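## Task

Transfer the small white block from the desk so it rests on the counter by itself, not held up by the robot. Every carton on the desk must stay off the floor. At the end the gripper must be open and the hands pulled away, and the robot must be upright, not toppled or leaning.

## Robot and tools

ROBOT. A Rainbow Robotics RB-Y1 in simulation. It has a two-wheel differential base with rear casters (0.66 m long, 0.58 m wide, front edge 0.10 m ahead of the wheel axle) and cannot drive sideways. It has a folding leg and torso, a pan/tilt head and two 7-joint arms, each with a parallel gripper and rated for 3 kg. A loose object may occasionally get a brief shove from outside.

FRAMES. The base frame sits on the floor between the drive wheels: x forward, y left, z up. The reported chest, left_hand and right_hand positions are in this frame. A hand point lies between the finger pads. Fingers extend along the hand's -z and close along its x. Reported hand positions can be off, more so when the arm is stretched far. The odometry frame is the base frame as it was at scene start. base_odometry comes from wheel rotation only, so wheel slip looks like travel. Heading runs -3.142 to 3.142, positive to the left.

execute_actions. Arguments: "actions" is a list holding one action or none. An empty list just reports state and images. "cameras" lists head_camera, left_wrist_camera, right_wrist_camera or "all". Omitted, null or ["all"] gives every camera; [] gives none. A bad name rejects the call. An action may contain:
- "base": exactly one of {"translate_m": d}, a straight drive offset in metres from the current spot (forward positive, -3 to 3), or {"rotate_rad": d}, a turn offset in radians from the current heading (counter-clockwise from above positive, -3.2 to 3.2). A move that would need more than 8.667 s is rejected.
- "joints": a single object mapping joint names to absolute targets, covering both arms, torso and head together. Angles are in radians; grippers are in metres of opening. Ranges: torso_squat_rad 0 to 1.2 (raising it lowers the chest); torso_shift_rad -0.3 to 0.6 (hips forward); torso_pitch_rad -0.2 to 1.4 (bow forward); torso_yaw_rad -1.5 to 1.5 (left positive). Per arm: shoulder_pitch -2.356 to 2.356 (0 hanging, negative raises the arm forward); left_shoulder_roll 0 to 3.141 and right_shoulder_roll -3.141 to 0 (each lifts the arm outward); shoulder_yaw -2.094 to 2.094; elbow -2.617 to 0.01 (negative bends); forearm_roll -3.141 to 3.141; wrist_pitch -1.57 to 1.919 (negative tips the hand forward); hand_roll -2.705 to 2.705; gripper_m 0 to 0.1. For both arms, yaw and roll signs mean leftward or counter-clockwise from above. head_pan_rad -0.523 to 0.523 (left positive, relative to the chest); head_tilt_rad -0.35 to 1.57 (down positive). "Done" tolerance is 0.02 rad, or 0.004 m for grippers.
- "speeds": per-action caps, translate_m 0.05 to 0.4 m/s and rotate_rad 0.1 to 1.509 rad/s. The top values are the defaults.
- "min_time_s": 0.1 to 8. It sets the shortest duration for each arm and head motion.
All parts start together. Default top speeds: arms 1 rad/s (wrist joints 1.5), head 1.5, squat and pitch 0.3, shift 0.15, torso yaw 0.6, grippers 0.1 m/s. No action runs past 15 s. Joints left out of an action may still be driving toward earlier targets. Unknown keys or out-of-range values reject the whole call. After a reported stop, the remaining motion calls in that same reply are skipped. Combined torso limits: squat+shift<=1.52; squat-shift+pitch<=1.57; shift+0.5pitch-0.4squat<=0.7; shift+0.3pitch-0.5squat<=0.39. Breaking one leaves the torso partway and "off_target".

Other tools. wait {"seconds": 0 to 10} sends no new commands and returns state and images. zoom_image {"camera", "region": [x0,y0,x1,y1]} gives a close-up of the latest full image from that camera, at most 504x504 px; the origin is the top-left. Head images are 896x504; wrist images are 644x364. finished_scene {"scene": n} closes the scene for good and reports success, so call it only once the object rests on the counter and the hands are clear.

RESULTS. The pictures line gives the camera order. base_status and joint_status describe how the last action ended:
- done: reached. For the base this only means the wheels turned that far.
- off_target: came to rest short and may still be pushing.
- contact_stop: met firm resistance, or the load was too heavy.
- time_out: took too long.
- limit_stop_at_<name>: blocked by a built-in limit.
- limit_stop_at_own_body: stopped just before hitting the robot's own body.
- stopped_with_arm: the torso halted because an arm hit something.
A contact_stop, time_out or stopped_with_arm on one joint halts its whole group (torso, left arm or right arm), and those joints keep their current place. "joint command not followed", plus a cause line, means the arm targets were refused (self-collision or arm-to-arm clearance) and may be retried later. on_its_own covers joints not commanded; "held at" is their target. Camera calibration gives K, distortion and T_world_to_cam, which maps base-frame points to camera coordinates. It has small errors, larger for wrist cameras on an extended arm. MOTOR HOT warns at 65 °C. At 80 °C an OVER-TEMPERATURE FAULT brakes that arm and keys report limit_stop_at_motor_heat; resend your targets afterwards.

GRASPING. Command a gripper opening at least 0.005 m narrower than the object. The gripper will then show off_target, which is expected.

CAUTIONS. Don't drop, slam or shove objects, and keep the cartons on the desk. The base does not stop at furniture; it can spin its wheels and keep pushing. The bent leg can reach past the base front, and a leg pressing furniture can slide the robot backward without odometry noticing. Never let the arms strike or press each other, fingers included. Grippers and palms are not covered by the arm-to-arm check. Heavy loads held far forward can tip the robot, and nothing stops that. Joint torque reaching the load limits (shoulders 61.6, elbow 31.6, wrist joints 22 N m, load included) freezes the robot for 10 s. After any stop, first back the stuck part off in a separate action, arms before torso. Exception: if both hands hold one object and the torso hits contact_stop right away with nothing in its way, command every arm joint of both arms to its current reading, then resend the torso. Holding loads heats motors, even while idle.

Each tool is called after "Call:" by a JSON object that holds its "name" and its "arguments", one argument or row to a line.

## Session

Call:
{"name": "execute_actions", "arguments": {
  "actions": []
}}

Scene clock: 0.00 s.
base_odometry: x=+0.000 y=+0.000 heading=+0.000 (m, m, rad; odometry frame)
base_status: not commanded
joint_positions: torso_squat_rad=+0.350 torso_shift_rad=+0.000 torso_pitch_rad=+0.001 torso_yaw_rad=+0.001 left_shoulder_pitch_rad=-0.015 left_shoulder_roll_rad=+0.021 left_shoulder_yaw_rad=-0.040 left_elbow_rad=-0.122 left_forearm_roll_rad=+0.031 left_wrist_pitch_rad=-0.046 left_hand_roll_rad=+0.036 left_gripper_m=+0.100 right_shoulder_pitch_rad=-0.029 right_shoulder_roll_rad=-0.015 right_shoulder_yaw_rad=-0.008 right_elbow_rad=-0.222 right_forearm_roll_rad=+0.016 right_wrist_pitch_rad=+0.046 right_hand_roll_rad=+0.002 right_gripper_m=+0.100 head_pan_rad=-0.001 head_tilt_rad=+0.400
joint_status: not commanded
chest: x=-0.2275 y=-0.0002 z=+1.2475 quat_wxyz=(+1.000, +0.000, +0.001, +0.000) (m; base frame)
left_hand: x=-0.1480 y=+0.2334 z=+0.5675 quat_wxyz=(+0.996, +0.007, -0.090, +0.011) (m; base frame)
right_hand: x=-0.1097 y=-0.2312 z=+0.5709 quat_wxyz=(+0.995, -0.008, -0.101, +0.011) (m; base frame)
pictures: head_camera, left_wrist_camera, right_wrist_camera
camera_calibration (this result's frames):
head_camera: T_world_to_cam=[[0.0155867, -0.999009, -0.0416946, 0.0652426], [-0.428532, 0.0310013, -0.902995, 1.27902], [0.903392, 0.0319421, -0.427624, 0.752352], [0, 0, 0, 1]] pos_world=[-0.132585, 0.00149488, 1.47939]
left_wrist_camera: T_world_to_cam=[[0.97949, 0.0620212, 0.191708, 0.0182051], [-0.0629165, -0.809728, 0.583422, -0.108719], [0.191416, -0.583518, -0.789219, 0.696732], [0, 0, 0, 1]] pos_world=[-0.158037, 0.317394, 0.609814]
right_wrist_camera: T_world_to_cam=[[-0.982354, -0.0389967, -0.18292, -0.0143999], [-0.149682, 0.750335, 0.643888, -0.182302], [0.112142, 0.659906, -0.742932, 0.67821], [0, 0, 0, 1]] pos_world=[-0.117489, -0.311329, 0.618612]
Images, in order (width x height): head_camera 896x504, left_wrist_camera 644x364, right_wrist_camera 644x364.

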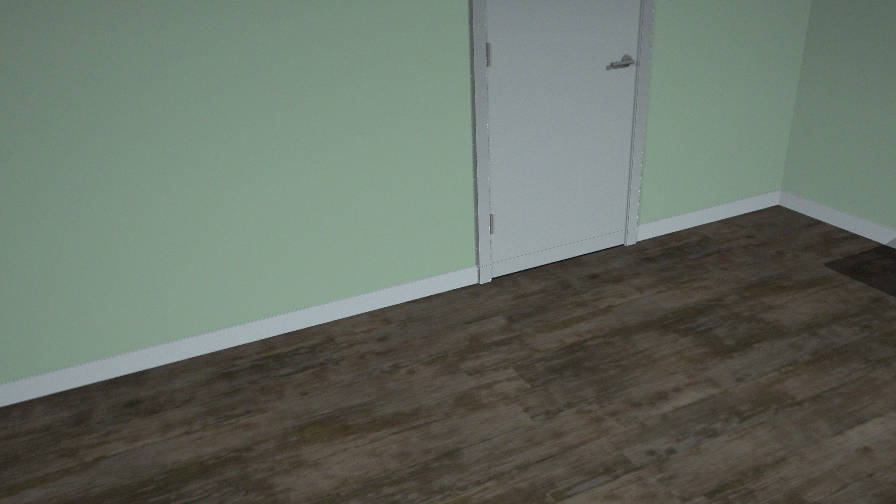

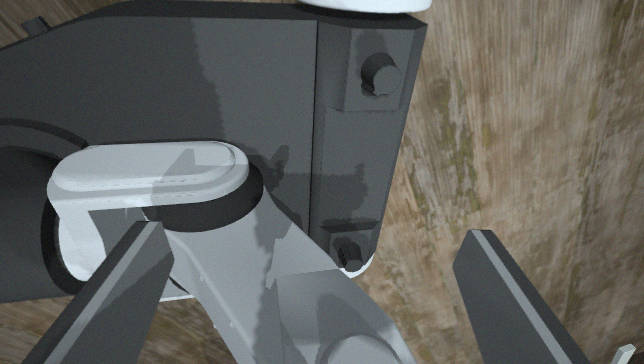

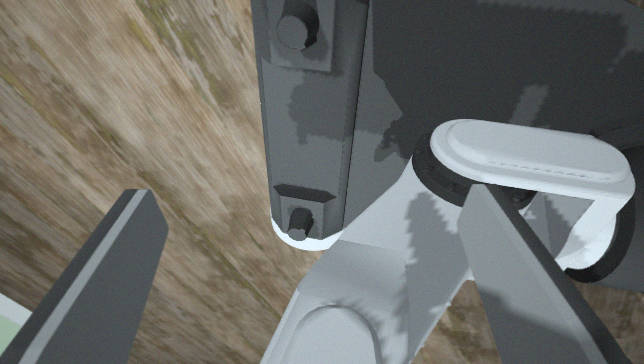

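Call:
{"name": "execute_actions", "arguments": {
  "actions": [
    {"base": {"rotate_rad": -1.0}, "joints": {"head_tilt_rad": 0.3, "torso_squat_rad": 0.0}}
  ],
  "cameras": ["head_camera"]
}}

Scene clock: 6.97 s.
base_odometry: x=+0.000 y=+0.000 heading=-0.999 (m, m, rad; odometry frame)
base_status: done
joint_positions: torso_squat_rad=+0.000 torso_shift_rad=+0.000 torso_pitch_rad=+0.001 torso_yaw_rad=+0.001 left_shoulder_pitch_rad=-0.015 left_shoulder_roll_rad=+0.021 left_shoulder_yaw_rad=-0.040 left_elbow_rad=-0.122 left_forearm_roll_rad=+0.031 left_wrist_pitch_rad=-0.046 left_hand_roll_rad=+0.036 left_gripper_m=+0.100 right_shoulder_pitch_rad=-0.029 right_shoulder_roll_rad=-0.015 right_shoulder_yaw_rad=-0.008 right_elbow_rad=-0.222 right_forearm_roll_rad=+0.016 right_wrist_pitch_rad=+0.046 right_hand_roll_rad=+0.002 right_gripper_m=+0.100 head_pan_rad=-0.001 head_tilt_rad=+0.300
joint_status: all done
chest: x=-0.2276 y=-0.0002 z=+1.2899 quat_wxyz=(+1.000, +0.000, +0.001, +0.000) (m; base frame)
left_hand: x=-0.1480 y=+0.2334 z=+0.6099 quat_wxyz=(+0.996, +0.007, -0.090, +0.011) (m; base frame)
right_hand: x=-0.1098 y=-0.2312 z=+0.6133 quat_wxyz=(+0.995, -0.008, -0.101, +0.011) (m; base frame)
pictures: head_camera
camera_calibration (this result's frames):
head_camera: T_world_to_cam=[[0.0196415, -0.999009, -0.0399462, 0.0652662], [-0.336778, 0.0310082, -0.941073, 1.39289], [0.941379, 0.0319371, -0.335835, 0.641523], [0, 0, 0, 1]] pos_world=[-0.136105, 0.00152219, 1.52886]
Images, in order (width x height): head_camera 896x504.

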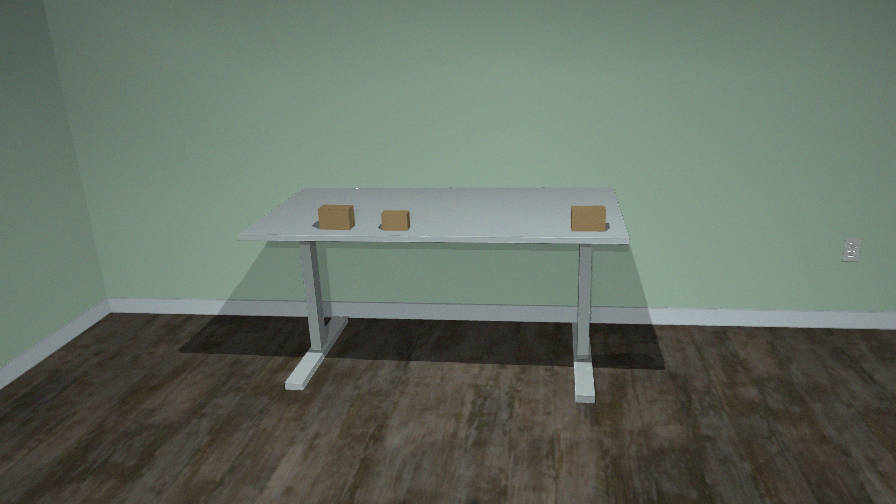

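Call:
{"name": "execute_actions", "arguments": {
  "actions": [
    {"base": {"rotate_rad": 0.125}}
  ],
  "cameras": []
}}

Call:
{"name": "execute_actions", "arguments": {
  "actions": [
    {"base": {"translate_m": 1.86}, "joints": {"head_tilt_rad": 0.9}}
  ],
  "cameras": []
}}

Call:
{"name": "execute_actions", "arguments": {
  "actions": [
    {"base": {"rotate_rad": -0.248}}
  ],
  "cameras": ["head_camera"]
}}

Scene clock: 20.30 s.
base_odometry: x=+0.000 y=+0.000 heading=-0.875 (m, m, rad; odometry frame)
base_status: done
joint_positions: torso_squat_rad=+0.000 torso_shift_rad=+0.000 torso_pitch_rad=+0.001 torso_yaw_rad=+0.001 left_shoulder_pitch_rad=-0.015 left_shoulder_roll_rad=+0.021 left_shoulder_yaw_rad=-0.040 left_elbow_rad=-0.122 left_forearm_roll_rad=+0.031 left_wrist_pitch_rad=-0.046 left_hand_roll_rad=+0.036 left_gripper_m=+0.100 right_shoulder_pitch_rad=-0.029 right_shoulder_roll_rad=-0.015 right_shoulder_yaw_rad=-0.008 right_elbow_rad=-0.222 right_forearm_roll_rad=+0.016 right_wrist_pitch_rad=+0.046 right_hand_roll_rad=+0.002 right_gripper_m=+0.100 head_pan_rad=-0.001 head_tilt_rad=+0.300
joint_status: not commanded
chest: x=-0.2276 y=-0.0003 z=+1.2899 quat_wxyz=(+1.000, +0.000, +0.001, +0.000) (m; base frame)
left_hand: x=-0.1480 y=+0.2333 z=+0.6099 quat_wxyz=(+0.996, +0.007, -0.090, +0.011) (m; base frame)
right_hand: x=-0.1098 y=-0.2312 z=+0.6133 quat_wxyz=(+0.995, -0.008, -0.101, +0.011) (m; base frame)
pictures: none
No camera images: the call's "cameras" was empty. Leave "cameras" out to get every camera's image.

Scene clock: 26.50 s.
base_odometry: x=+1.191 y=-1.429 heading=-0.877 (m, m, rad; odometry frame)
base_status: done
joint_positions: torso_squat_rad=+0.000 torso_shift_rad=+0.000 torso_pitch_rad=+0.001 torso_yaw_rad=+0.001 left_shoulder_pitch_rad=-0.015 left_shoulder_roll_rad=+0.021 left_shoulder_yaw_rad=-0.040 left_elbow_rad=-0.122 left_forearm_roll_rad=+0.031 left_wrist_pitch_rad=-0.046 left_hand_roll_rad=+0.036 left_gripper_m=+0.100 right_shoulder_pitch_rad=-0.029 right_shoulder_roll_rad=-0.015 right_shoulder_yaw_rad=-0.008 right_elbow_rad=-0.222 right_forearm_roll_rad=+0.016 right_wrist_pitch_rad=+0.046 right_hand_roll_rad=+0.002 right_gripper_m=+0.100 head_pan_rad=-0.001 head_tilt_rad=+0.900
joint_status: all done
chest: x=-0.2275 y=-0.0003 z=+1.2899 quat_wxyz=(+1.000, +0.000, +0.001, +0.000) (m; base frame)
left_hand: x=-0.1479 y=+0.2333 z=+0.6099 quat_wxyz=(+0.996, +0.007, -0.090, +0.011) (m; base frame)
right_hand: x=-0.1097 y=-0.2312 z=+0.6133 quat_wxyz=(+0.995, -0.008, -0.101, +0.011) (m; base frame)
pictures: none
No camera images: the call's "cameras" was empty. Leave "cameras" out to get every camera's image.

Scene clock: 28.23 s.
base_odometry: x=+1.191 y=-1.429 heading=-1.124 (m, m, rad; odometry frame)
base_status: done
joint_positions: torso_squat_rad=+0.000 torso_shift_rad=+0.000 torso_pitch_rad=+0.001 torso_yaw_rad=+0.001 left_shoulder_pitch_rad=-0.015 left_shoulder_roll_rad=+0.021 left_shoulder_yaw_rad=-0.040 left_elbow_rad=-0.122 left_forearm_roll_rad=+0.031 left_wrist_pitch_rad=-0.046 left_hand_roll_rad=+0.036 left_gripper_m=+0.100 right_shoulder_pitch_rad=-0.029 right_shoulder_roll_rad=-0.015 right_shoulder_yaw_rad=-0.008 right_elbow_rad=-0.222 right_forearm_roll_rad=+0.016 right_wrist_pitch_rad=+0.046 right_hand_roll_rad=+0.002 right_gripper_m=+0.100 head_pan_rad=-0.001 head_tilt_rad=+0.900
joint_status: not commanded
chest: x=-0.2275 y=-0.0002 z=+1.2899 quat_wxyz=(+1.000, +0.000, +0.001, +0.000) (m; base frame)
left_hand: x=-0.1479 y=+0.2334 z=+0.6099 quat_wxyz=(+0.996, +0.007, -0.090, +0.011) (m; base frame)
right_hand: x=-0.1097 y=-0.2312 z=+0.6133 quat_wxyz=(+0.995, -0.008, -0.101, +0.011) (m; base frame)
pictures: head_camera
camera_calibration (this result's frames):
head_camera: T_world_to_cam=[[-0.00624501, -0.99902, -0.0438157, 0.0657569], [-0.809321, 0.0307849, -0.58656, 0.767722], [0.587334, 0.0317978, -0.80872, 1.27337], [0, 0, 0, 1]] pos_world=[-0.126151, 0.00156771, 1.483]
Images, in order (width x height): head_camera 896x504.

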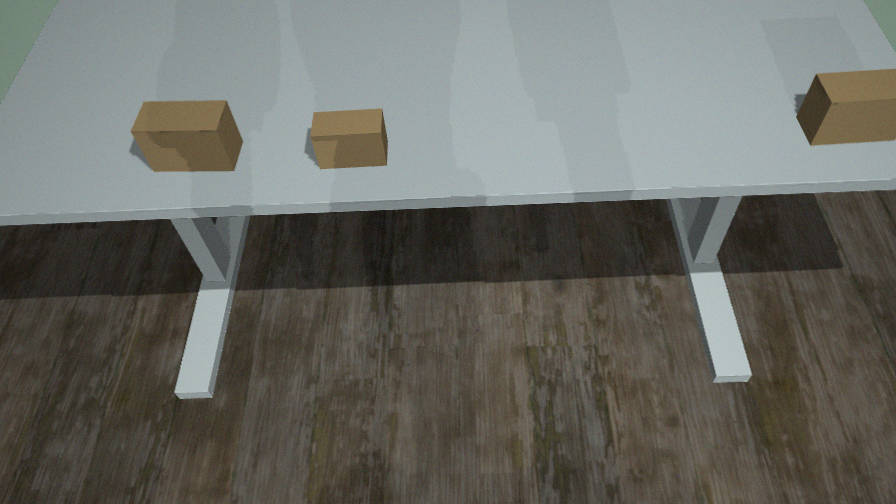

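Call:
{"name": "execute_actions", "arguments": {
  "actions": [
    {"joints": {"head_tilt_rad": 0.7}}
  ],
  "cameras": ["head_camera"]
}}

Scene clock: 32.13 s.
base_odometry: x=+1.191 y=-1.429 heading=-1.124 (m, m, rad; odometry frame)
base_status: not commanded
joint_positions: torso_squat_rad=+0.000 torso_shift_rad=+0.000 torso_pitch_rad=+0.001 torso_yaw_rad=+0.001 left_shoulder_pitch_rad=-0.015 left_shoulder_roll_rad=+0.021 left_shoulder_yaw_rad=-0.040 left_elbow_rad=-0.122 left_forearm_roll_rad=+0.031 left_wrist_pitch_rad=-0.046 left_hand_roll_rad=+0.036 left_gripper_m=+0.100 right_shoulder_pitch_rad=-0.029 right_shoulder_roll_rad=-0.015 right_shoulder_yaw_rad=-0.008 right_elbow_rad=-0.222 right_forearm_roll_rad=+0.016 right_wrist_pitch_rad=+0.046 right_hand_roll_rad=+0.002 right_gripper_m=+0.100 head_pan_rad=-0.001 head_tilt_rad=+0.700
joint_status: all done
chest: x=-0.2275 y=-0.0002 z=+1.2899 quat_wxyz=(+1.000, +0.000, +0.001, +0.000) (m; base frame)
left_hand: x=-0.1479 y=+0.2334 z=+0.6099 quat_wxyz=(+0.996, +0.007, -0.090, +0.011) (m; base frame)
right_hand: x=-0.1097 y=-0.2312 z=+0.6133 quat_wxyz=(+0.995, -0.008, -0.101, +0.011) (m; base frame)
pictures: head_camera
camera_calibration (this result's frames):
head_camera: T_world_to_cam=[[0.00258397, -0.999017, -0.0442606, 0.0682317], [-0.676719, 0.0308396, -0.735595, 1.01699], [0.736236, 0.0318528, -0.675974, 1.10614], [0, 0, 0, 1]] pos_world=[-0.126342, 0.00156724, 1.49884]
Images, in order (width x height): head_camera 896x504.

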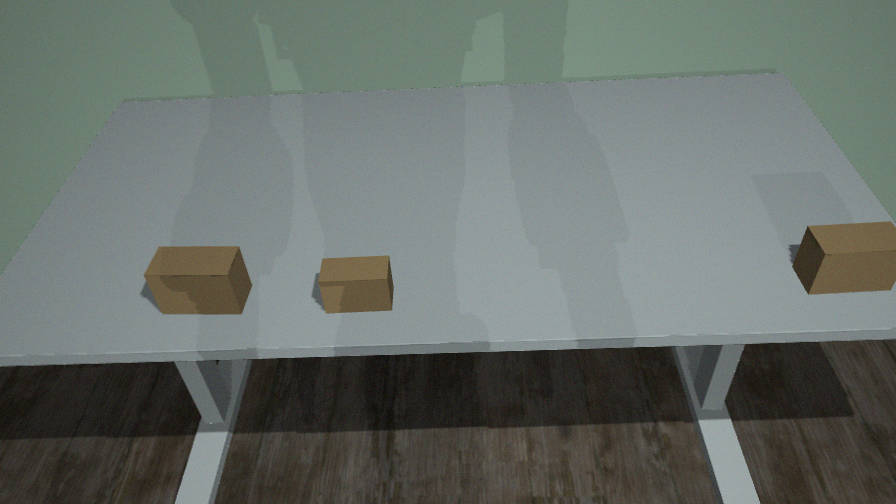

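Call:
{"name": "zoom_image", "arguments": {
  "camera": "head_camera",
  "region": [100, 150, 450, 340]
}}

Call:
{"name": "zoom_image", "arguments": {
  "camera": "head_camera",
  "region": [600, 120, 896, 320]
}}

Region (100, 150, 450, 340) of head_camera's 896x504 image, scaled by 1.440, with more detail than that image has; it fills the top 274 rows of this view, and the rest is white.

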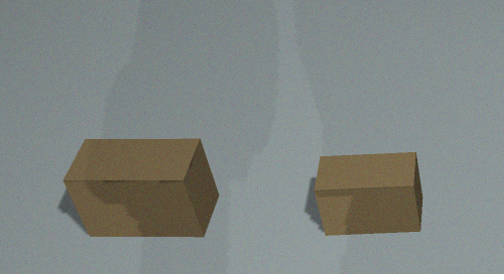

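Region (600, 120, 896, 320) of head_camera's 896x504 image, scaled by 1.703, with more detail than that image has; it fills the top 341 rows of this view, and the rest is white.

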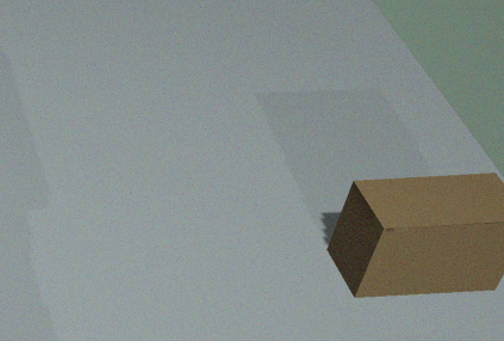

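Call:
{"name": "execute_actions", "arguments": {
  "actions": [
    {"base": {"translate_m": 0.4}, "joints": {"torso_pitch_rad": 0.5, "head_tilt_rad": 0.6}}
  ],
  "cameras": ["head_camera"]
}}

Scene clock: 51.80 s.
base_odometry: x=+1.363 y=-1.790 heading=-1.125 (m, m, rad; odometry frame)
base_status: done
joint_positions: torso_squat_rad=+0.000 torso_shift_rad=+0.000 torso_pitch_rad=+0.500 torso_yaw_rad=+0.001 left_shoulder_pitch_rad=-0.015 left_shoulder_roll_rad=+0.021 left_shoulder_yaw_rad=-0.040 left_elbow_rad=-0.122 left_forearm_roll_rad=+0.031 left_wrist_pitch_rad=-0.046 left_hand_roll_rad=+0.036 left_gripper_m=+0.100 right_shoulder_pitch_rad=-0.029 right_shoulder_roll_rad=-0.015 right_shoulder_yaw_rad=-0.008 right_elbow_rad=-0.222 right_forearm_roll_rad=+0.016 right_wrist_pitch_rad=+0.046 right_hand_roll_rad=+0.002 right_gripper_m=+0.100 head_pan_rad=-0.001 head_tilt_rad=+0.600
joint_status: all done
chest: x=-0.0796 y=-0.0002 z=+1.2521 quat_wxyz=(+0.969, +0.000, +0.247, +0.001) (m; base frame)
left_hand: x=-0.3350 y=+0.2334 z=+0.6168 quat_wxyz=(+0.987, +0.009, +0.158, +0.009) (m; base frame)
right_hand: x=-0.2996 y=-0.2312 z=+0.6015 quat_wxyz=(+0.989, -0.005, +0.148, +0.013) (m; base frame)
pictures: head_camera
camera_calibration (this result's frames):
head_camera: T_world_to_cam=[[-0.0146962, -0.999015, -0.0418685, 0.0616168], [-0.909179, 0.0307784, -0.415266, 0.680736], [0.416146, 0.0319632, -0.908736, 1.2208], [0, 0, 0, 1]] pos_world=[0.111784, 0.00158336, 1.39465]
Images, in order (width x height): head_camera 896x504.

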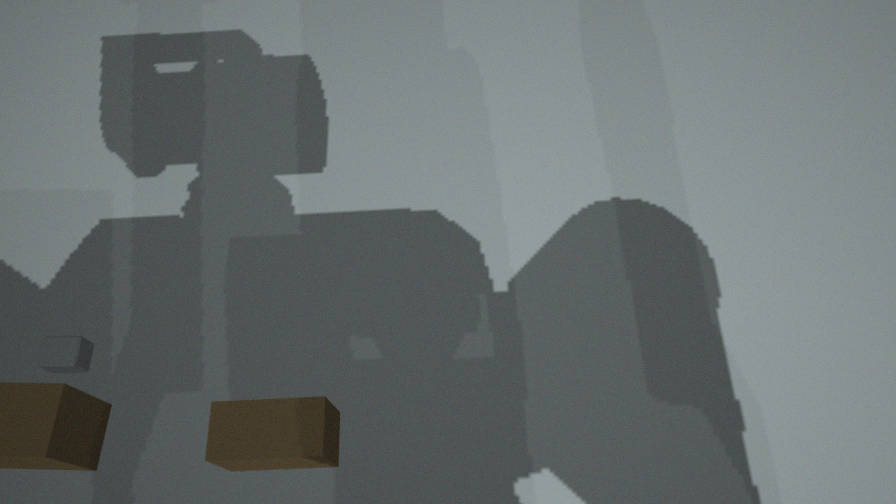

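Call:
{"name": "execute_actions", "arguments": {
  "actions": [
    {"joints": {"head_pan_rad": 0.5, "head_tilt_rad": 0.65}}
  ],
  "cameras": ["head_camera"]
}}

Scene clock: 55.17 s.
base_odometry: x=+1.363 y=-1.790 heading=-1.125 (m, m, rad; odometry frame)
base_status: not commanded
joint_positions: torso_squat_rad=+0.000 torso_shift_rad=+0.000 torso_pitch_rad=+0.500 torso_yaw_rad=+0.001 left_shoulder_pitch_rad=-0.015 left_shoulder_roll_rad=+0.021 left_shoulder_yaw_rad=-0.040 left_elbow_rad=-0.122 left_forearm_roll_rad=+0.031 left_wrist_pitch_rad=-0.046 left_hand_roll_rad=+0.036 left_gripper_m=+0.100 right_shoulder_pitch_rad=-0.029 right_shoulder_roll_rad=-0.015 right_shoulder_yaw_rad=-0.008 right_elbow_rad=-0.222 right_forearm_roll_rad=+0.016 right_wrist_pitch_rad=+0.046 right_hand_roll_rad=+0.002 right_gripper_m=+0.100 head_pan_rad=+0.500 head_tilt_rad=+0.650
joint_status: all done
chest: x=-0.0796 y=-0.0002 z=+1.2521 quat_wxyz=(+0.969, +0.000, +0.247, +0.001) (m; base frame)
left_hand: x=-0.3350 y=+0.2334 z=+0.6168 quat_wxyz=(+0.987, +0.009, +0.158, +0.009) (m; base frame)
right_hand: x=-0.2996 y=-0.2312 z=+0.6015 quat_wxyz=(+0.989, -0.005, +0.148, +0.013) (m; base frame)
pictures: head_camera
camera_calibration (this result's frames):
head_camera: T_world_to_cam=[[0.403371, -0.874127, -0.270545, 0.370791], [-0.87306, -0.279137, -0.39981, 0.657492], [0.273966, 0.397474, -0.875761, 1.1792], [0, 0, 0, 1]] pos_world=[0.101402, 0.0389451, 1.39589]
Images, in order (width x height): head_camera 896x504.

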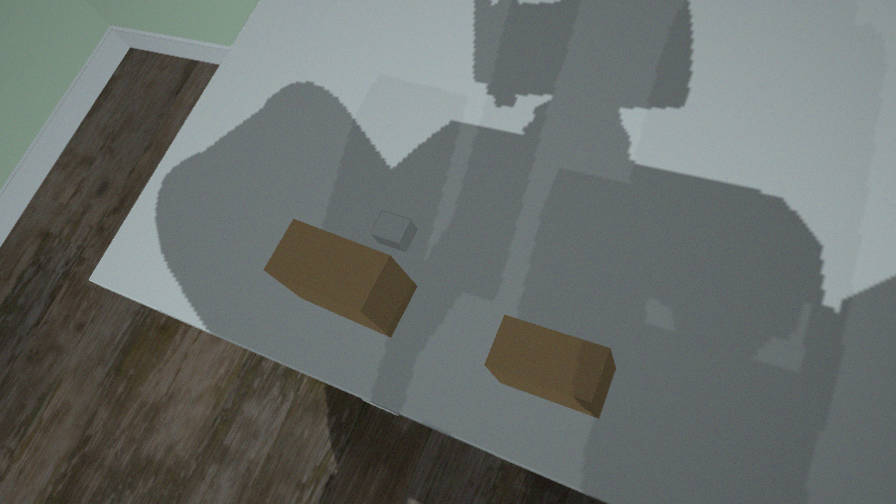

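Call:
{"name": "execute_actions", "arguments": {
  "actions": [
    {"base": {"translate_m": -0.45}, "joints": {"head_pan_rad": 0.0, "head_tilt_rad": 0.55, "left_shoulder_pitch_rad": -0.714, "left_shoulder_roll_rad": 0.27, "left_shoulder_yaw_rad": 0.048, "left_elbow_rad": -1.664, "left_forearm_roll_rad": 0.009, "left_wrist_pitch_rad": 1.878, "left_hand_roll_rad": -1.57}}
  ],
  "cameras": []
}}

Scene clock: 79.20 s.
base_odometry: x=+1.169 y=-1.384 heading=-1.126 (m, m, rad; odometry frame)
base_status: done
joint_positions: torso_squat_rad=+0.000 torso_shift_rad=+0.000 torso_pitch_rad=+0.500 torso_yaw_rad=+0.001 left_shoulder_pitch_rad=-0.714 left_shoulder_roll_rad=+0.270 left_shoulder_yaw_rad=+0.048 left_elbow_rad=-1.664 left_forearm_roll_rad=+0.009 left_wrist_pitch_rad=+1.878 left_hand_roll_rad=-1.570 left_gripper_m=+0.100 right_shoulder_pitch_rad=-0.029 right_shoulder_roll_rad=-0.015 right_shoulder_yaw_rad=-0.008 right_elbow_rad=-0.222 right_forearm_roll_rad=+0.016 right_wrist_pitch_rad=+0.046 right_hand_roll_rad=+0.002 right_gripper_m=+0.100 head_pan_rad=+0.000 head_tilt_rad=+0.550
joint_status: all done
chest: x=-0.0797 y=-0.0002 z=+1.2521 quat_wxyz=(+0.969, +0.000, +0.247, +0.001) (m; base frame)
left_hand: x=+0.3021 y=+0.2689 z=+0.8803 quat_wxyz=(+0.653, +0.073, +0.076, -0.750) (m; base frame)
right_hand: x=-0.2999 y=-0.2312 z=+0.6016 quat_wxyz=(+0.989, -0.005, +0.148, +0.013) (m; base frame)
pictures: none
No camera images: the call's "cameras" was empty. Leave "cameras" out to get every camera's image.

Call:
{"name": "execute_actions", "arguments": {
  "actions": [
    {"base": {"rotate_rad": 0.242}}
  ],
  "cameras": []
}}

Call:
{"name": "execute_actions", "arguments": {
  "actions": [
    {"base": {"translate_m": 0.479}}
  ],
  "cameras": []
}}

Call:
{"name": "execute_actions", "arguments": {
  "actions": [
    {"base": {"rotate_rad": -0.242}}
  ],
  "cameras": ["head_camera", "left_wrist_camera"]
}}

Scene clock: 84.73 s.
base_odometry: x=+1.169 y=-1.384 heading=-0.885 (m, m, rad; odometry frame)
base_status: done
joint_positions: torso_squat_rad=+0.000 torso_shift_rad=+0.000 torso_pitch_rad=+0.500 torso_yaw_rad=+0.001 left_shoulder_pitch_rad=-0.714 left_shoulder_roll_rad=+0.270 left_shoulder_yaw_rad=+0.048 left_elbow_rad=-1.664 left_forearm_roll_rad=+0.009 left_wrist_pitch_rad=+1.878 left_hand_roll_rad=-1.570 left_gripper_m=+0.100 right_shoulder_pitch_rad=-0.029 right_shoulder_roll_rad=-0.015 right_shoulder_yaw_rad=-0.008 right_elbow_rad=-0.222 right_forearm_roll_rad=+0.016 right_wrist_pitch_rad=+0.046 right_hand_roll_rad=+0.002 right_gripper_m=+0.100 head_pan_rad=+0.000 head_tilt_rad=+0.550
joint_status: not commanded
chest: x=-0.0797 y=-0.0002 z=+1.2521 quat_wxyz=(+0.969, +0.000, +0.247, +0.001) (m; base frame)
left_hand: x=+0.3021 y=+0.2689 z=+0.8803 quat_wxyz=(+0.653, +0.073, +0.076, -0.750) (m; base frame)
right_hand: x=-0.2999 y=-0.2312 z=+0.6016 quat_wxyz=(+0.989, -0.005, +0.148, +0.013) (m; base frame)
pictures: none
No camera images: the call's "cameras" was empty. Leave "cameras" out to get every camera's image.

Scene clock: 87.47 s.
base_odometry: x=+1.473 y=-1.754 heading=-0.884 (m, m, rad; odometry frame)
base_status: done
joint_positions: torso_squat_rad=+0.000 torso_shift_rad=+0.000 torso_pitch_rad=+0.500 torso_yaw_rad=+0.001 left_shoulder_pitch_rad=-0.714 left_shoulder_roll_rad=+0.270 left_shoulder_yaw_rad=+0.048 left_elbow_rad=-1.664 left_forearm_roll_rad=+0.009 left_wrist_pitch_rad=+1.878 left_hand_roll_rad=-1.570 left_gripper_m=+0.100 right_shoulder_pitch_rad=-0.029 right_shoulder_roll_rad=-0.015 right_shoulder_yaw_rad=-0.008 right_elbow_rad=-0.222 right_forearm_roll_rad=+0.016 right_wrist_pitch_rad=+0.046 right_hand_roll_rad=+0.002 right_gripper_m=+0.100 head_pan_rad=+0.000 head_tilt_rad=+0.550
joint_status: not commanded
chest: x=-0.0796 y=-0.0002 z=+1.2521 quat_wxyz=(+0.969, +0.000, +0.247, +0.001) (m; base frame)
left_hand: x=+0.3022 y=+0.2689 z=+0.8803 quat_wxyz=(+0.653, +0.073, +0.076, -0.750) (m; base frame)
right_hand: x=-0.2998 y=-0.2312 z=+0.6015 quat_wxyz=(+0.989, -0.005, +0.148, +0.013) (m; base frame)
pictures: none
No camera images: the call's "cameras" was empty. Leave "cameras" out to get every camera's image.

Scene clock: 89.17 s.
base_odometry: x=+1.473 y=-1.754 heading=-1.126 (m, m, rad; odometry frame)
base_status: done
joint_positions: torso_squat_rad=+0.000 torso_shift_rad=+0.000 torso_pitch_rad=+0.500 torso_yaw_rad=+0.001 left_shoulder_pitch_rad=-0.714 left_shoulder_roll_rad=+0.270 left_shoulder_yaw_rad=+0.048 left_elbow_rad=-1.664 left_forearm_roll_rad=+0.009 left_wrist_pitch_rad=+1.878 left_hand_roll_rad=-1.570 left_gripper_m=+0.100 right_shoulder_pitch_rad=-0.029 right_shoulder_roll_rad=-0.015 right_shoulder_yaw_rad=-0.008 right_elbow_rad=-0.222 right_forearm_roll_rad=+0.016 right_wrist_pitch_rad=+0.046 right_hand_roll_rad=+0.002 right_gripper_m=+0.100 head_pan_rad=+0.000 head_tilt_rad=+0.550
joint_status: not commanded
chest: x=-0.0796 y=-0.0002 z=+1.2521 quat_wxyz=(+0.969, +0.000, +0.247, +0.001) (m; base frame)
left_hand: x=+0.3022 y=+0.2689 z=+0.8803 quat_wxyz=(+0.653, +0.073, +0.076, -0.750) (m; base frame)
right_hand: x=-0.2998 y=-0.2312 z=+0.6015 quat_wxyz=(+0.989, -0.005, +0.148, +0.013) (m; base frame)
pictures: head_camera, left_wrist_camera
camera_calibration (this result's frames):
head_camera: T_world_to_cam=[[-0.0121178, -0.999007, -0.0428763, 0.062919], [-0.887302, 0.0305131, -0.460178, 0.74358], [0.46103, 0.0324679, -0.886791, 1.18812], [0, 0, 0, 1]] pos_world=[0.112785, 0.00159199, 1.39849]
left_wrist_camera: T_world_to_cam=[[-0.0949437, -0.97562, -0.197867, 0.461709], [-0.803214, -0.0423413, 0.594183, -0.226266], [-0.588075, 0.215343, -0.779612, 0.890452], [0, 0, 0, 1]] pos_world=[0.385749, 0.249119, 0.920007]
Images, in order (width x height): head_camera 896x504, left_wrist_camera 644x364.

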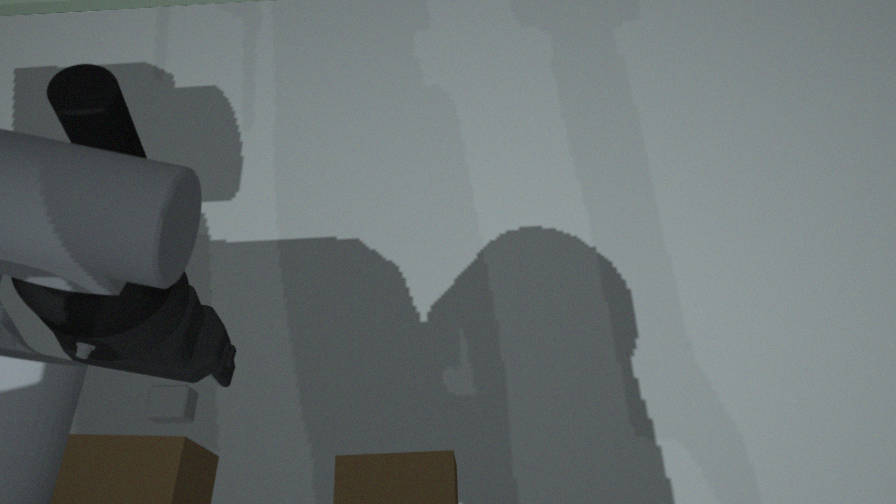

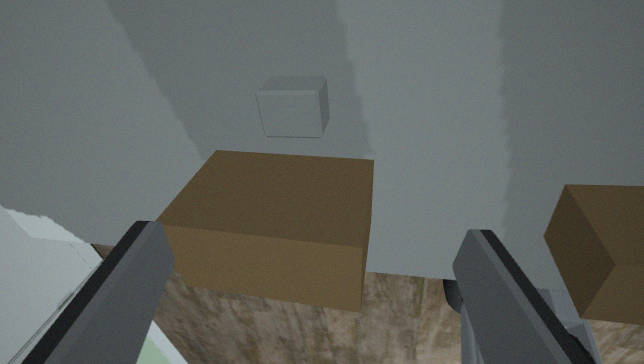

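Call:
{"name": "execute_actions", "arguments": {
  "actions": [
    {"joints": {"left_shoulder_pitch_rad": -0.72, "left_elbow_rad": -1.37, "left_wrist_pitch_rad": 1.59}, "min_time_s": 1.5}
  ],
  "cameras": ["left_wrist_camera"]
}}

Scene clock: 102.07 s.
base_odometry: x=+1.473 y=-1.754 heading=-1.126 (m, m, rad; odometry frame)
base_status: not commanded
joint_positions: torso_squat_rad=+0.000 torso_shift_rad=+0.000 torso_pitch_rad=+0.500 torso_yaw_rad=+0.001 left_shoulder_pitch_rad=-0.720 left_shoulder_roll_rad=+0.270 left_shoulder_yaw_rad=+0.048 left_elbow_rad=-1.370 left_forearm_roll_rad=+0.009 left_wrist_pitch_rad=+1.590 left_hand_roll_rad=-1.570 left_gripper_m=+0.100 right_shoulder_pitch_rad=-0.029 right_shoulder_roll_rad=-0.015 right_shoulder_yaw_rad=-0.008 right_elbow_rad=-0.222 right_forearm_roll_rad=+0.016 right_wrist_pitch_rad=+0.046 right_hand_roll_rad=+0.002 right_gripper_m=+0.100 head_pan_rad=+0.000 head_tilt_rad=+0.550
joint_status: all done
chest: x=-0.0796 y=-0.0002 z=+1.2521 quat_wxyz=(+0.969, +0.000, +0.247, +0.001) (m; base frame)
left_hand: x=+0.3074 y=+0.2839 z=+0.8084 quat_wxyz=(+0.654, +0.072, +0.076, -0.749) (m; base frame)
right_hand: x=-0.2998 y=-0.2312 z=+0.6015 quat_wxyz=(+0.989, -0.005, +0.148, +0.013) (m; base frame)
pictures: left_wrist_camera
camera_calibration (this result's frames):
left_wrist_camera: T_world_to_cam=[[-0.0928873, -0.975926, -0.197333, 0.461665], [-0.803063, -0.0437309, 0.594287, -0.178451], [-0.58861, 0.213673, -0.779668, 0.834895], [0, 0, 0, 1]] pos_world=[0.391002, 0.264353, 0.848094]
Images, in order (width x height): left_wrist_camera 644x364.

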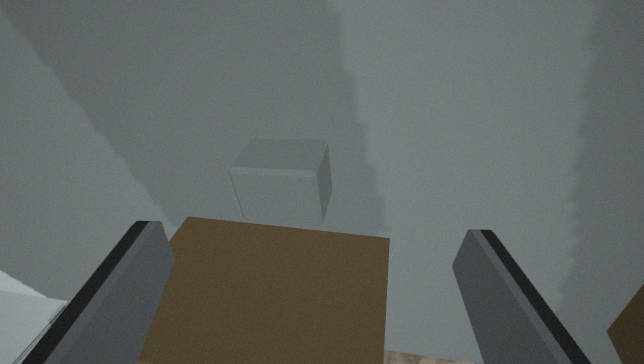

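Call:
{"name": "execute_actions", "arguments": {
  "actions": [
    {"joints": {"left_shoulder_pitch_rad": -0.735, "left_shoulder_roll_rad": 0.285, "left_elbow_rad": -1.262, "left_wrist_pitch_rad": 1.497}, "min_time_s": 1.0}
  ],
  "cameras": ["left_wrist_camera"]
}}

Scene clock: 118.80 s.
base_odometry: x=+1.473 y=-1.754 heading=-1.126 (m, m, rad; odometry frame)
base_status: not commanded
joint_positions: torso_squat_rad=+0.000 torso_shift_rad=+0.000 torso_pitch_rad=+0.500 torso_yaw_rad=+0.001 left_shoulder_pitch_rad=-0.735 left_shoulder_roll_rad=+0.285 left_shoulder_yaw_rad=+0.048 left_elbow_rad=-1.262 left_forearm_roll_rad=+0.009 left_wrist_pitch_rad=+1.497 left_hand_roll_rad=-1.570 left_gripper_m=+0.100 right_shoulder_pitch_rad=-0.029 right_shoulder_roll_rad=-0.015 right_shoulder_yaw_rad=-0.008 right_elbow_rad=-0.222 right_forearm_roll_rad=+0.016 right_wrist_pitch_rad=+0.046 right_hand_roll_rad=+0.002 right_gripper_m=+0.100 head_pan_rad=+0.000 head_tilt_rad=+0.550
joint_status: all done
chest: x=-0.0796 y=-0.0002 z=+1.2521 quat_wxyz=(+0.969, +0.000, +0.247, +0.001) (m; base frame)
left_hand: x=+0.3095 y=+0.2967 z=+0.7886 quat_wxyz=(+0.654, +0.078, +0.080, -0.748) (m; base frame)
right_hand: x=-0.2998 y=-0.2312 z=+0.6015 quat_wxyz=(+0.989, -0.005, +0.148, +0.013) (m; base frame)
pictures: left_wrist_camera
camera_calibration (this result's frames):
left_wrist_camera: T_world_to_cam=[[-0.089814, -0.973337, -0.211067, 0.479525], [-0.804822, -0.0539069, 0.591063, -0.158364], [-0.586681, 0.222957, -0.778521, 0.813753], [0, 0, 0, 1]] pos_world=[0.393027, 0.276771, 0.828339]
Images, in order (width x height): left_wrist_camera 644x364.

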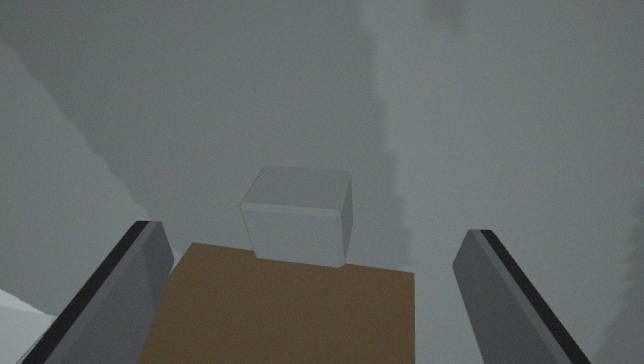

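Call:
{"name": "execute_actions", "arguments": {
  "actions": [
    {"joints": {"left_shoulder_pitch_rad": -0.745, "left_elbow_rad": -1.176, "left_wrist_pitch_rad": 1.415}, "min_time_s": 1.0}
  ],
  "cameras": ["left_wrist_camera"]
}}

Scene clock: 124.77 s.
base_odometry: x=+1.473 y=-1.754 heading=-1.126 (m, m, rad; odometry frame)
base_status: not commanded
joint_positions: torso_squat_rad=+0.000 torso_shift_rad=+0.000 torso_pitch_rad=+0.500 torso_yaw_rad=+0.001 left_shoulder_pitch_rad=-0.745 left_shoulder_roll_rad=+0.285 left_shoulder_yaw_rad=+0.048 left_elbow_rad=-1.176 left_forearm_roll_rad=+0.009 left_wrist_pitch_rad=+1.415 left_hand_roll_rad=-1.570 left_gripper_m=+0.100 right_shoulder_pitch_rad=-0.029 right_shoulder_roll_rad=-0.015 right_shoulder_yaw_rad=-0.008 right_elbow_rad=-0.222 right_forearm_roll_rad=+0.016 right_wrist_pitch_rad=+0.046 right_hand_roll_rad=+0.002 right_gripper_m=+0.100 head_pan_rad=+0.000 head_tilt_rad=+0.550
joint_status: all done
chest: x=-0.0796 y=-0.0002 z=+1.2521 quat_wxyz=(+0.969, +0.000, +0.247, +0.001) (m; base frame)
left_hand: x=+0.3091 y=+0.3005 z=+0.7709 quat_wxyz=(+0.654, +0.080, +0.078, -0.748) (m; base frame)
right_hand: x=-0.2998 y=-0.2312 z=+0.6015 quat_wxyz=(+0.989, -0.005, +0.148, +0.013) (m; base frame)
pictures: left_wrist_camera
camera_calibration (this result's frames):
left_wrist_camera: T_world_to_cam=[[-0.089942, -0.973429, -0.210586, 0.479207], [-0.80826, -0.0522006, 0.586507, -0.143913], [-0.581916, 0.22296, -0.782089, 0.80017], [0, 0, 0, 1]] pos_world=[0.392414, 0.280556, 0.811124]
Images, in order (width x height): left_wrist_camera 644x364.

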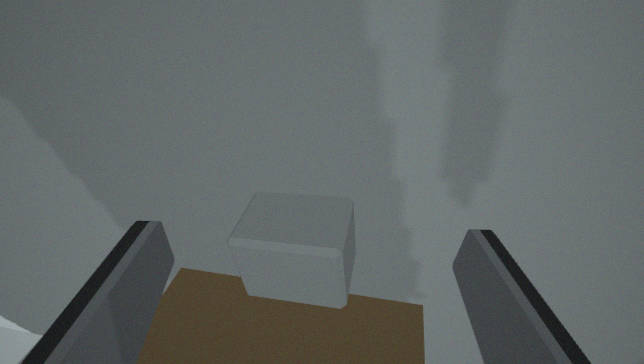

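Call:
{"name": "execute_actions", "arguments": {
  "actions": [
    {"joints": {"left_gripper_m": 0.02}}
  ],
  "cameras": ["left_wrist_camera"]
}}

Scene clock: 127.93 s.
base_odometry: x=+1.473 y=-1.754 heading=-1.126 (m, m, rad; odometry frame)
base_status: not commanded
joint_positions: torso_squat_rad=+0.000 torso_shift_rad=+0.000 torso_pitch_rad=+0.500 torso_yaw_rad=+0.001 left_shoulder_pitch_rad=-0.745 left_shoulder_roll_rad=+0.285 left_shoulder_yaw_rad=+0.048 left_elbow_rad=-1.176 left_forearm_roll_rad=+0.009 left_wrist_pitch_rad=+1.415 left_hand_roll_rad=-1.570 left_gripper_m=+0.037 right_shoulder_pitch_rad=-0.029 right_shoulder_roll_rad=-0.015 right_shoulder_yaw_rad=-0.008 right_elbow_rad=-0.222 right_forearm_roll_rad=+0.016 right_wrist_pitch_rad=+0.046 right_hand_roll_rad=+0.002 right_gripper_m=+0.100 head_pan_rad=+0.000 head_tilt_rad=+0.550
joint_status: left_gripper_m off_target (ended at +0.037, target +0.020)
chest: x=-0.0796 y=-0.0002 z=+1.2521 quat_wxyz=(+0.969, +0.000, +0.247, +0.001) (m; base frame)
left_hand: x=+0.3091 y=+0.3005 z=+0.7709 quat_wxyz=(+0.654, +0.080, +0.078, -0.748) (m; base frame)
right_hand: x=-0.2998 y=-0.2312 z=+0.6015 quat_wxyz=(+0.989, -0.005, +0.148, +0.013) (m; base frame)
pictures: left_wrist_camera
camera_calibration (this result's frames):
left_wrist_camera: T_world_to_cam=[[-0.0899415, -0.973429, -0.210586, 0.479207], [-0.80826, -0.0522011, 0.586507, -0.143912], [-0.581915, 0.22296, -0.782089, 0.80017], [0, 0, 0, 1]] pos_world=[0.392413, 0.280556, 0.811124]
Images, in order (width x height): left_wrist_camera 644x364.

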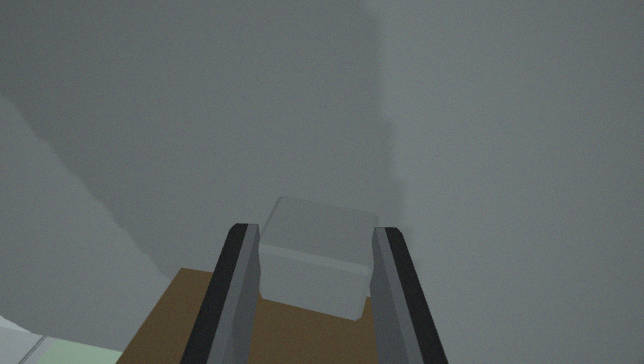

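The gripper is holding the block at 0.037 m. Next I'll lift it clear of the carton.

Call:
{"name": "execute_actions", "arguments": {
  "actions": [
    {"joints": {"left_shoulder_pitch_rad": -0.714, "left_elbow_rad": -1.664, "left_wrist_pitch_rad": 1.878}, "min_time_s": 2.0}
  ],
  "cameras": ["left_wrist_camera", "head_camera"]
}}

Scene clock: 132.43 s.
base_odometry: x=+1.473 y=-1.754 heading=-1.126 (m, m, rad; odometry frame)
base_status: not commanded
joint_positions: torso_squat_rad=+0.000 torso_shift_rad=+0.000 torso_pitch_rad=+0.500 torso_yaw_rad=+0.001 left_shoulder_pitch_rad=-0.714 left_shoulder_roll_rad=+0.285 left_shoulder_yaw_rad=+0.048 left_elbow_rad=-1.664 left_forearm_roll_rad=+0.009 left_wrist_pitch_rad=+1.878 left_hand_roll_rad=-1.570 left_gripper_m=+0.037 right_shoulder_pitch_rad=-0.029 right_shoulder_roll_rad=-0.015 right_shoulder_yaw_rad=-0.008 right_elbow_rad=-0.222 right_forearm_roll_rad=+0.016 right_wrist_pitch_rad=+0.046 right_hand_roll_rad=+0.002 right_gripper_m=+0.100 head_pan_rad=+0.000 head_tilt_rad=+0.550
joint_status: all done
chest: x=-0.0796 y=-0.0002 z=+1.2521 quat_wxyz=(+0.969, +0.000, +0.247, +0.001) (m; base frame)
left_hand: x=+0.3035 y=+0.2761 z=+0.8822 quat_wxyz=(+0.653, +0.078, +0.081, -0.749) (m; base frame)
right_hand: x=-0.2998 y=-0.2312 z=+0.6015 quat_wxyz=(+0.989, -0.005, +0.148, +0.013) (m; base frame)
pictures: head_camera, left_wrist_camera
camera_calibration (this result's frames):
head_camera: T_world_to_cam=[[-0.0121178, -0.999007, -0.0428766, 0.0629192], [-0.887302, 0.0305134, -0.460178, 0.74358], [0.46103, 0.0324681, -0.886791, 1.18812], [0, 0, 0, 1]] pos_world=[0.112785, 0.00159172, 1.39849]
left_wrist_camera: T_world_to_cam=[[-0.0916984, -0.972944, -0.212062, 0.480026], [-0.805085, -0.0528917, 0.590797, -0.219518], [-0.586029, 0.224903, -0.778453, 0.886923], [0, 0, 0, 1]] pos_world=[0.38705, 0.255956, 0.921914]
Images, in order (width x height): head_camera 896x504, left_wrist_camera 644x364.

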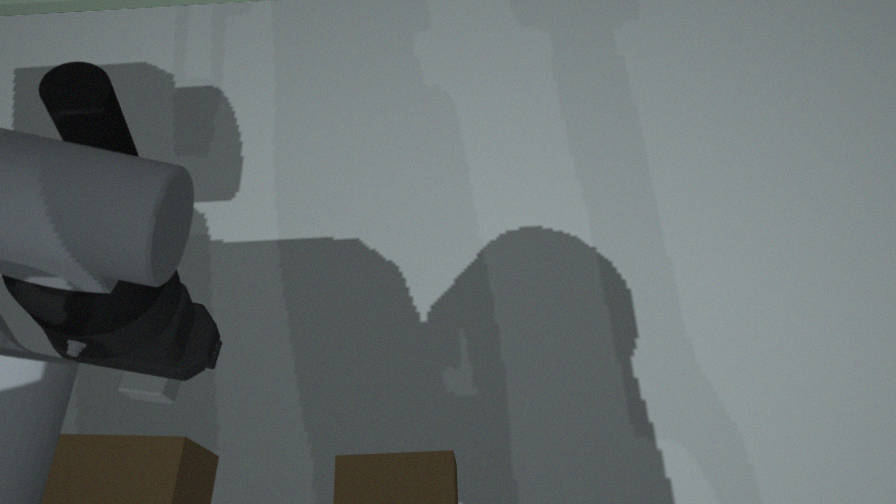

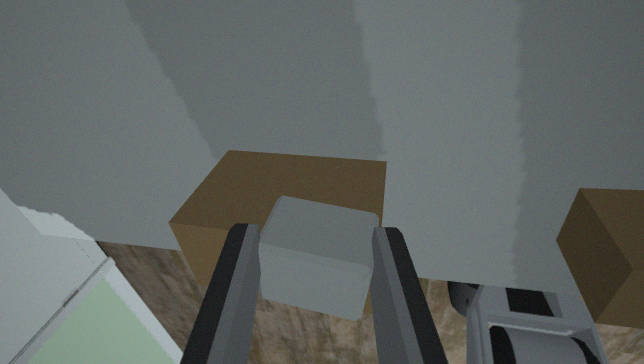

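The block is lifted. Now I'll straighten the torso to raise it further before backing away.

Call:
{"name": "execute_actions", "arguments": {
  "actions": [
    {"joints": {"torso_pitch_rad": 0.0, "head_tilt_rad": 0.6}}
  ],
  "cameras": []
}}

Call:
{"name": "execute_actions", "arguments": {
  "actions": [
    {"base": {"translate_m": -0.6}}
  ],
  "cameras": ["head_camera"]
}}

Scene clock: 137.57 s.
base_odometry: x=+1.473 y=-1.754 heading=-1.126 (m, m, rad; odometry frame)
base_status: not commanded
joint_positions: torso_squat_rad=+0.000 torso_shift_rad=+0.000 torso_pitch_rad=+0.000 torso_yaw_rad=+0.001 left_shoulder_pitch_rad=-0.714 left_shoulder_roll_rad=+0.285 left_shoulder_yaw_rad=+0.048 left_elbow_rad=-1.664 left_forearm_roll_rad=+0.009 left_wrist_pitch_rad=+1.878 left_hand_roll_rad=-1.570 left_gripper_m=+0.037 right_shoulder_pitch_rad=-0.029 right_shoulder_roll_rad=-0.015 right_shoulder_yaw_rad=-0.008 right_elbow_rad=-0.222 right_forearm_roll_rad=+0.016 right_wrist_pitch_rad=+0.046 right_hand_roll_rad=+0.002 right_gripper_m=+0.100 head_pan_rad=+0.000 head_tilt_rad=+0.600
joint_status: all done
chest: x=-0.2280 y=-0.0002 z=+1.2899 quat_wxyz=(+1.000, +0.000, +0.000, +0.000) (m; base frame)
left_hand: x=+0.2856 y=+0.2760 z=+1.1490 quat_wxyz=(+0.653, +0.261, -0.084, -0.706) (m; base frame)
right_hand: x=-0.1094 y=-0.2312 z=+0.6134 quat_wxyz=(+0.995, -0.008, -0.101, +0.011) (m; base frame)
pictures: none
No camera images: the call's "cameras" was empty. Leave "cameras" out to get every camera's image.

Scene clock: 141.30 s.
base_odometry: x=+1.215 y=-1.213 heading=-1.128 (m, m, rad; odometry frame)
base_status: done
joint_positions: torso_squat_rad=+0.000 torso_shift_rad=+0.000 torso_pitch_rad=+0.000 torso_yaw_rad=+0.001 left_shoulder_pitch_rad=-0.714 left_shoulder_roll_rad=+0.285 left_shoulder_yaw_rad=+0.048 left_elbow_rad=-1.664 left_forearm_roll_rad=+0.009 left_wrist_pitch_rad=+1.878 left_hand_roll_rad=-1.570 left_gripper_m=+0.037 right_shoulder_pitch_rad=-0.029 right_shoulder_roll_rad=-0.015 right_shoulder_yaw_rad=-0.008 right_elbow_rad=-0.222 right_forearm_roll_rad=+0.016 right_wrist_pitch_rad=+0.046 right_hand_roll_rad=+0.002 right_gripper_m=+0.100 head_pan_rad=+0.000 head_tilt_rad=+0.600
joint_status: not commanded
chest: x=-0.2280 y=-0.0002 z=+1.2899 quat_wxyz=(+1.000, +0.000, +0.000, +0.000) (m; base frame)
left_hand: x=+0.2856 y=+0.2761 z=+1.1490 quat_wxyz=(+0.653, +0.261, -0.084, -0.706) (m; base frame)
right_hand: x=-0.1093 y=-0.2312 z=+0.6135 quat_wxyz=(+0.995, -0.008, -0.102, +0.011) (m; base frame)
pictures: head_camera
camera_calibration (this result's frames):
head_camera: T_world_to_cam=[[0.00761174, -0.999008, -0.0438675, 0.068628], [-0.598693, 0.0305845, -0.800394, 1.1291], [0.800942, 0.0323556, -0.597867, 1.00371], [0, 0, 0, 1]] pos_world=[-0.128447, 0.00155139, 1.50682]
Images, in order (width x height): head_camera 896x504.

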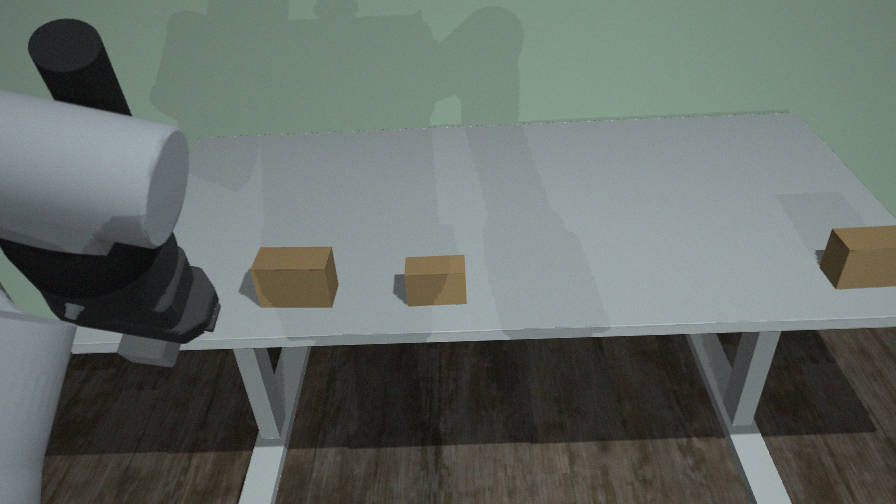

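Call:
{"name": "execute_actions", "arguments": {
  "actions": [
    {"base": {"rotate_rad": 3.14}, "joints": {"head_tilt_rad": 0.35}}
  ],
  "cameras": ["head_camera"]
}}

Scene clock: 148.87 s.
base_odometry: x=+1.215 y=-1.213 heading=+2.012 (m, m, rad; odometry frame)
base_status: done
joint_positions: torso_squat_rad=+0.000 torso_shift_rad=+0.000 torso_pitch_rad=+0.000 torso_yaw_rad=+0.001 left_shoulder_pitch_rad=-0.714 left_shoulder_roll_rad=+0.285 left_shoulder_yaw_rad=+0.048 left_elbow_rad=-1.664 left_forearm_roll_rad=+0.009 left_wrist_pitch_rad=+1.878 left_hand_roll_rad=-1.570 left_gripper_m=+0.037 right_shoulder_pitch_rad=-0.029 right_shoulder_roll_rad=-0.015 right_shoulder_yaw_rad=-0.008 right_elbow_rad=-0.222 right_forearm_roll_rad=+0.016 right_wrist_pitch_rad=+0.046 right_hand_roll_rad=+0.002 right_gripper_m=+0.100 head_pan_rad=+0.000 head_tilt_rad=+0.350
joint_status: all done
chest: x=-0.2281 y=-0.0002 z=+1.2899 quat_wxyz=(+1.000, +0.000, +0.000, +0.000) (m; base frame)
left_hand: x=+0.2855 y=+0.2761 z=+1.1491 quat_wxyz=(+0.653, +0.261, -0.084, -0.706) (m; base frame)
right_hand: x=-0.1093 y=-0.2312 z=+0.6135 quat_wxyz=(+0.995, -0.008, -0.102, +0.011) (m; base frame)
pictures: head_camera
camera_calibration (this result's frames):
head_camera: T_world_to_cam=[[0.0182388, -0.998999, -0.0408552, 0.0663288], [-0.382042, 0.030798, -0.923632, 1.35732], [0.923965, 0.0324543, -0.381098, 0.706157], [0, 0, 0, 1]] pos_world=[-0.13512, 0.00154163, 1.52549]
Images, in order (width x height): head_camera 896x504.

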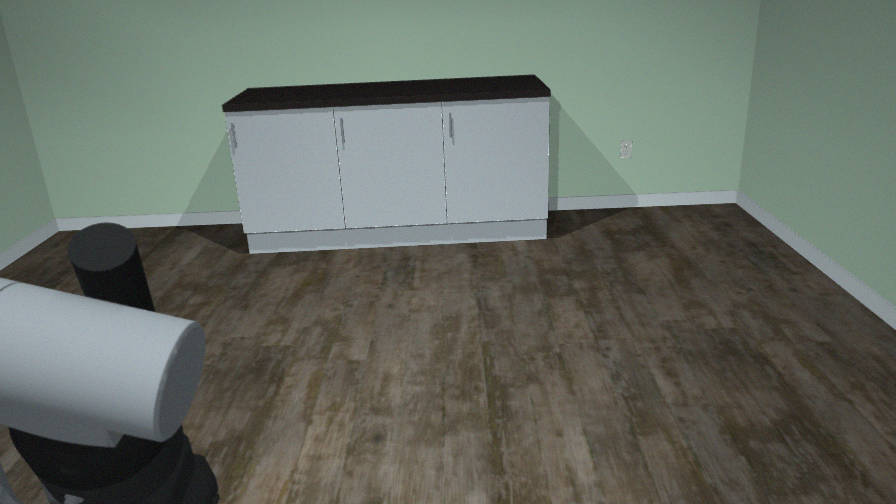

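Call:
{"name": "execute_actions", "arguments": {
  "actions": [
    {"base": {"translate_m": 2.9}, "joints": {"head_tilt_rad": 0.6}}
  ],
  "cameras": ["head_camera"]
}}

Scene clock: 162.43 s.
base_odometry: x=-0.024 y=+1.409 heading=+2.013 (m, m, rad; odometry frame)
base_status: done
joint_positions: torso_squat_rad=+0.000 torso_shift_rad=+0.000 torso_pitch_rad=+0.000 torso_yaw_rad=+0.001 left_shoulder_pitch_rad=-0.714 left_shoulder_roll_rad=+0.285 left_shoulder_yaw_rad=+0.048 left_elbow_rad=-1.664 left_forearm_roll_rad=+0.009 left_wrist_pitch_rad=+1.878 left_hand_roll_rad=-1.570 left_gripper_m=+0.037 right_shoulder_pitch_rad=-0.029 right_shoulder_roll_rad=-0.015 right_shoulder_yaw_rad=-0.008 right_elbow_rad=-0.222 right_forearm_roll_rad=+0.016 right_wrist_pitch_rad=+0.046 right_hand_roll_rad=+0.002 right_gripper_m=+0.100 head_pan_rad=+0.000 head_tilt_rad=+0.600
joint_status: all done
chest: x=-0.2279 y=-0.0002 z=+1.2899 quat_wxyz=(+1.000, +0.000, +0.000, +0.000) (m; base frame)
left_hand: x=+0.2856 y=+0.2761 z=+1.1490 quat_wxyz=(+0.653, +0.261, -0.084, -0.706) (m; base frame)
right_hand: x=-0.1092 y=-0.2312 z=+0.6135 quat_wxyz=(+0.995, -0.008, -0.101, +0.011) (m; base frame)
pictures: head_camera
camera_calibration (this result's frames):
head_camera: T_world_to_cam=[[0.00760764, -0.999008, -0.0438674, 0.0686245], [-0.598764, 0.030584, -0.800341, 1.12905], [0.800889, 0.032355, -0.597938, 1.00374], [0, 0, 0, 1]] pos_world=[-0.128367, 0.00154956, 1.50681]
Images, in order (width x height): head_camera 896x504.

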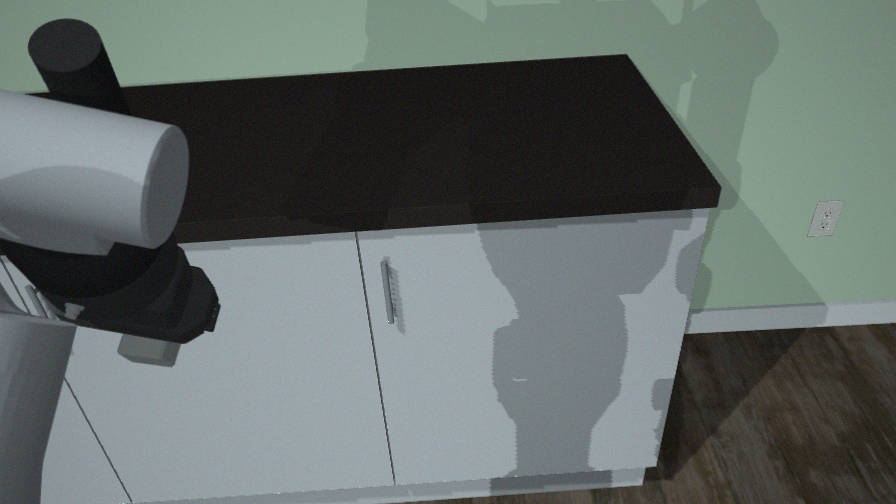

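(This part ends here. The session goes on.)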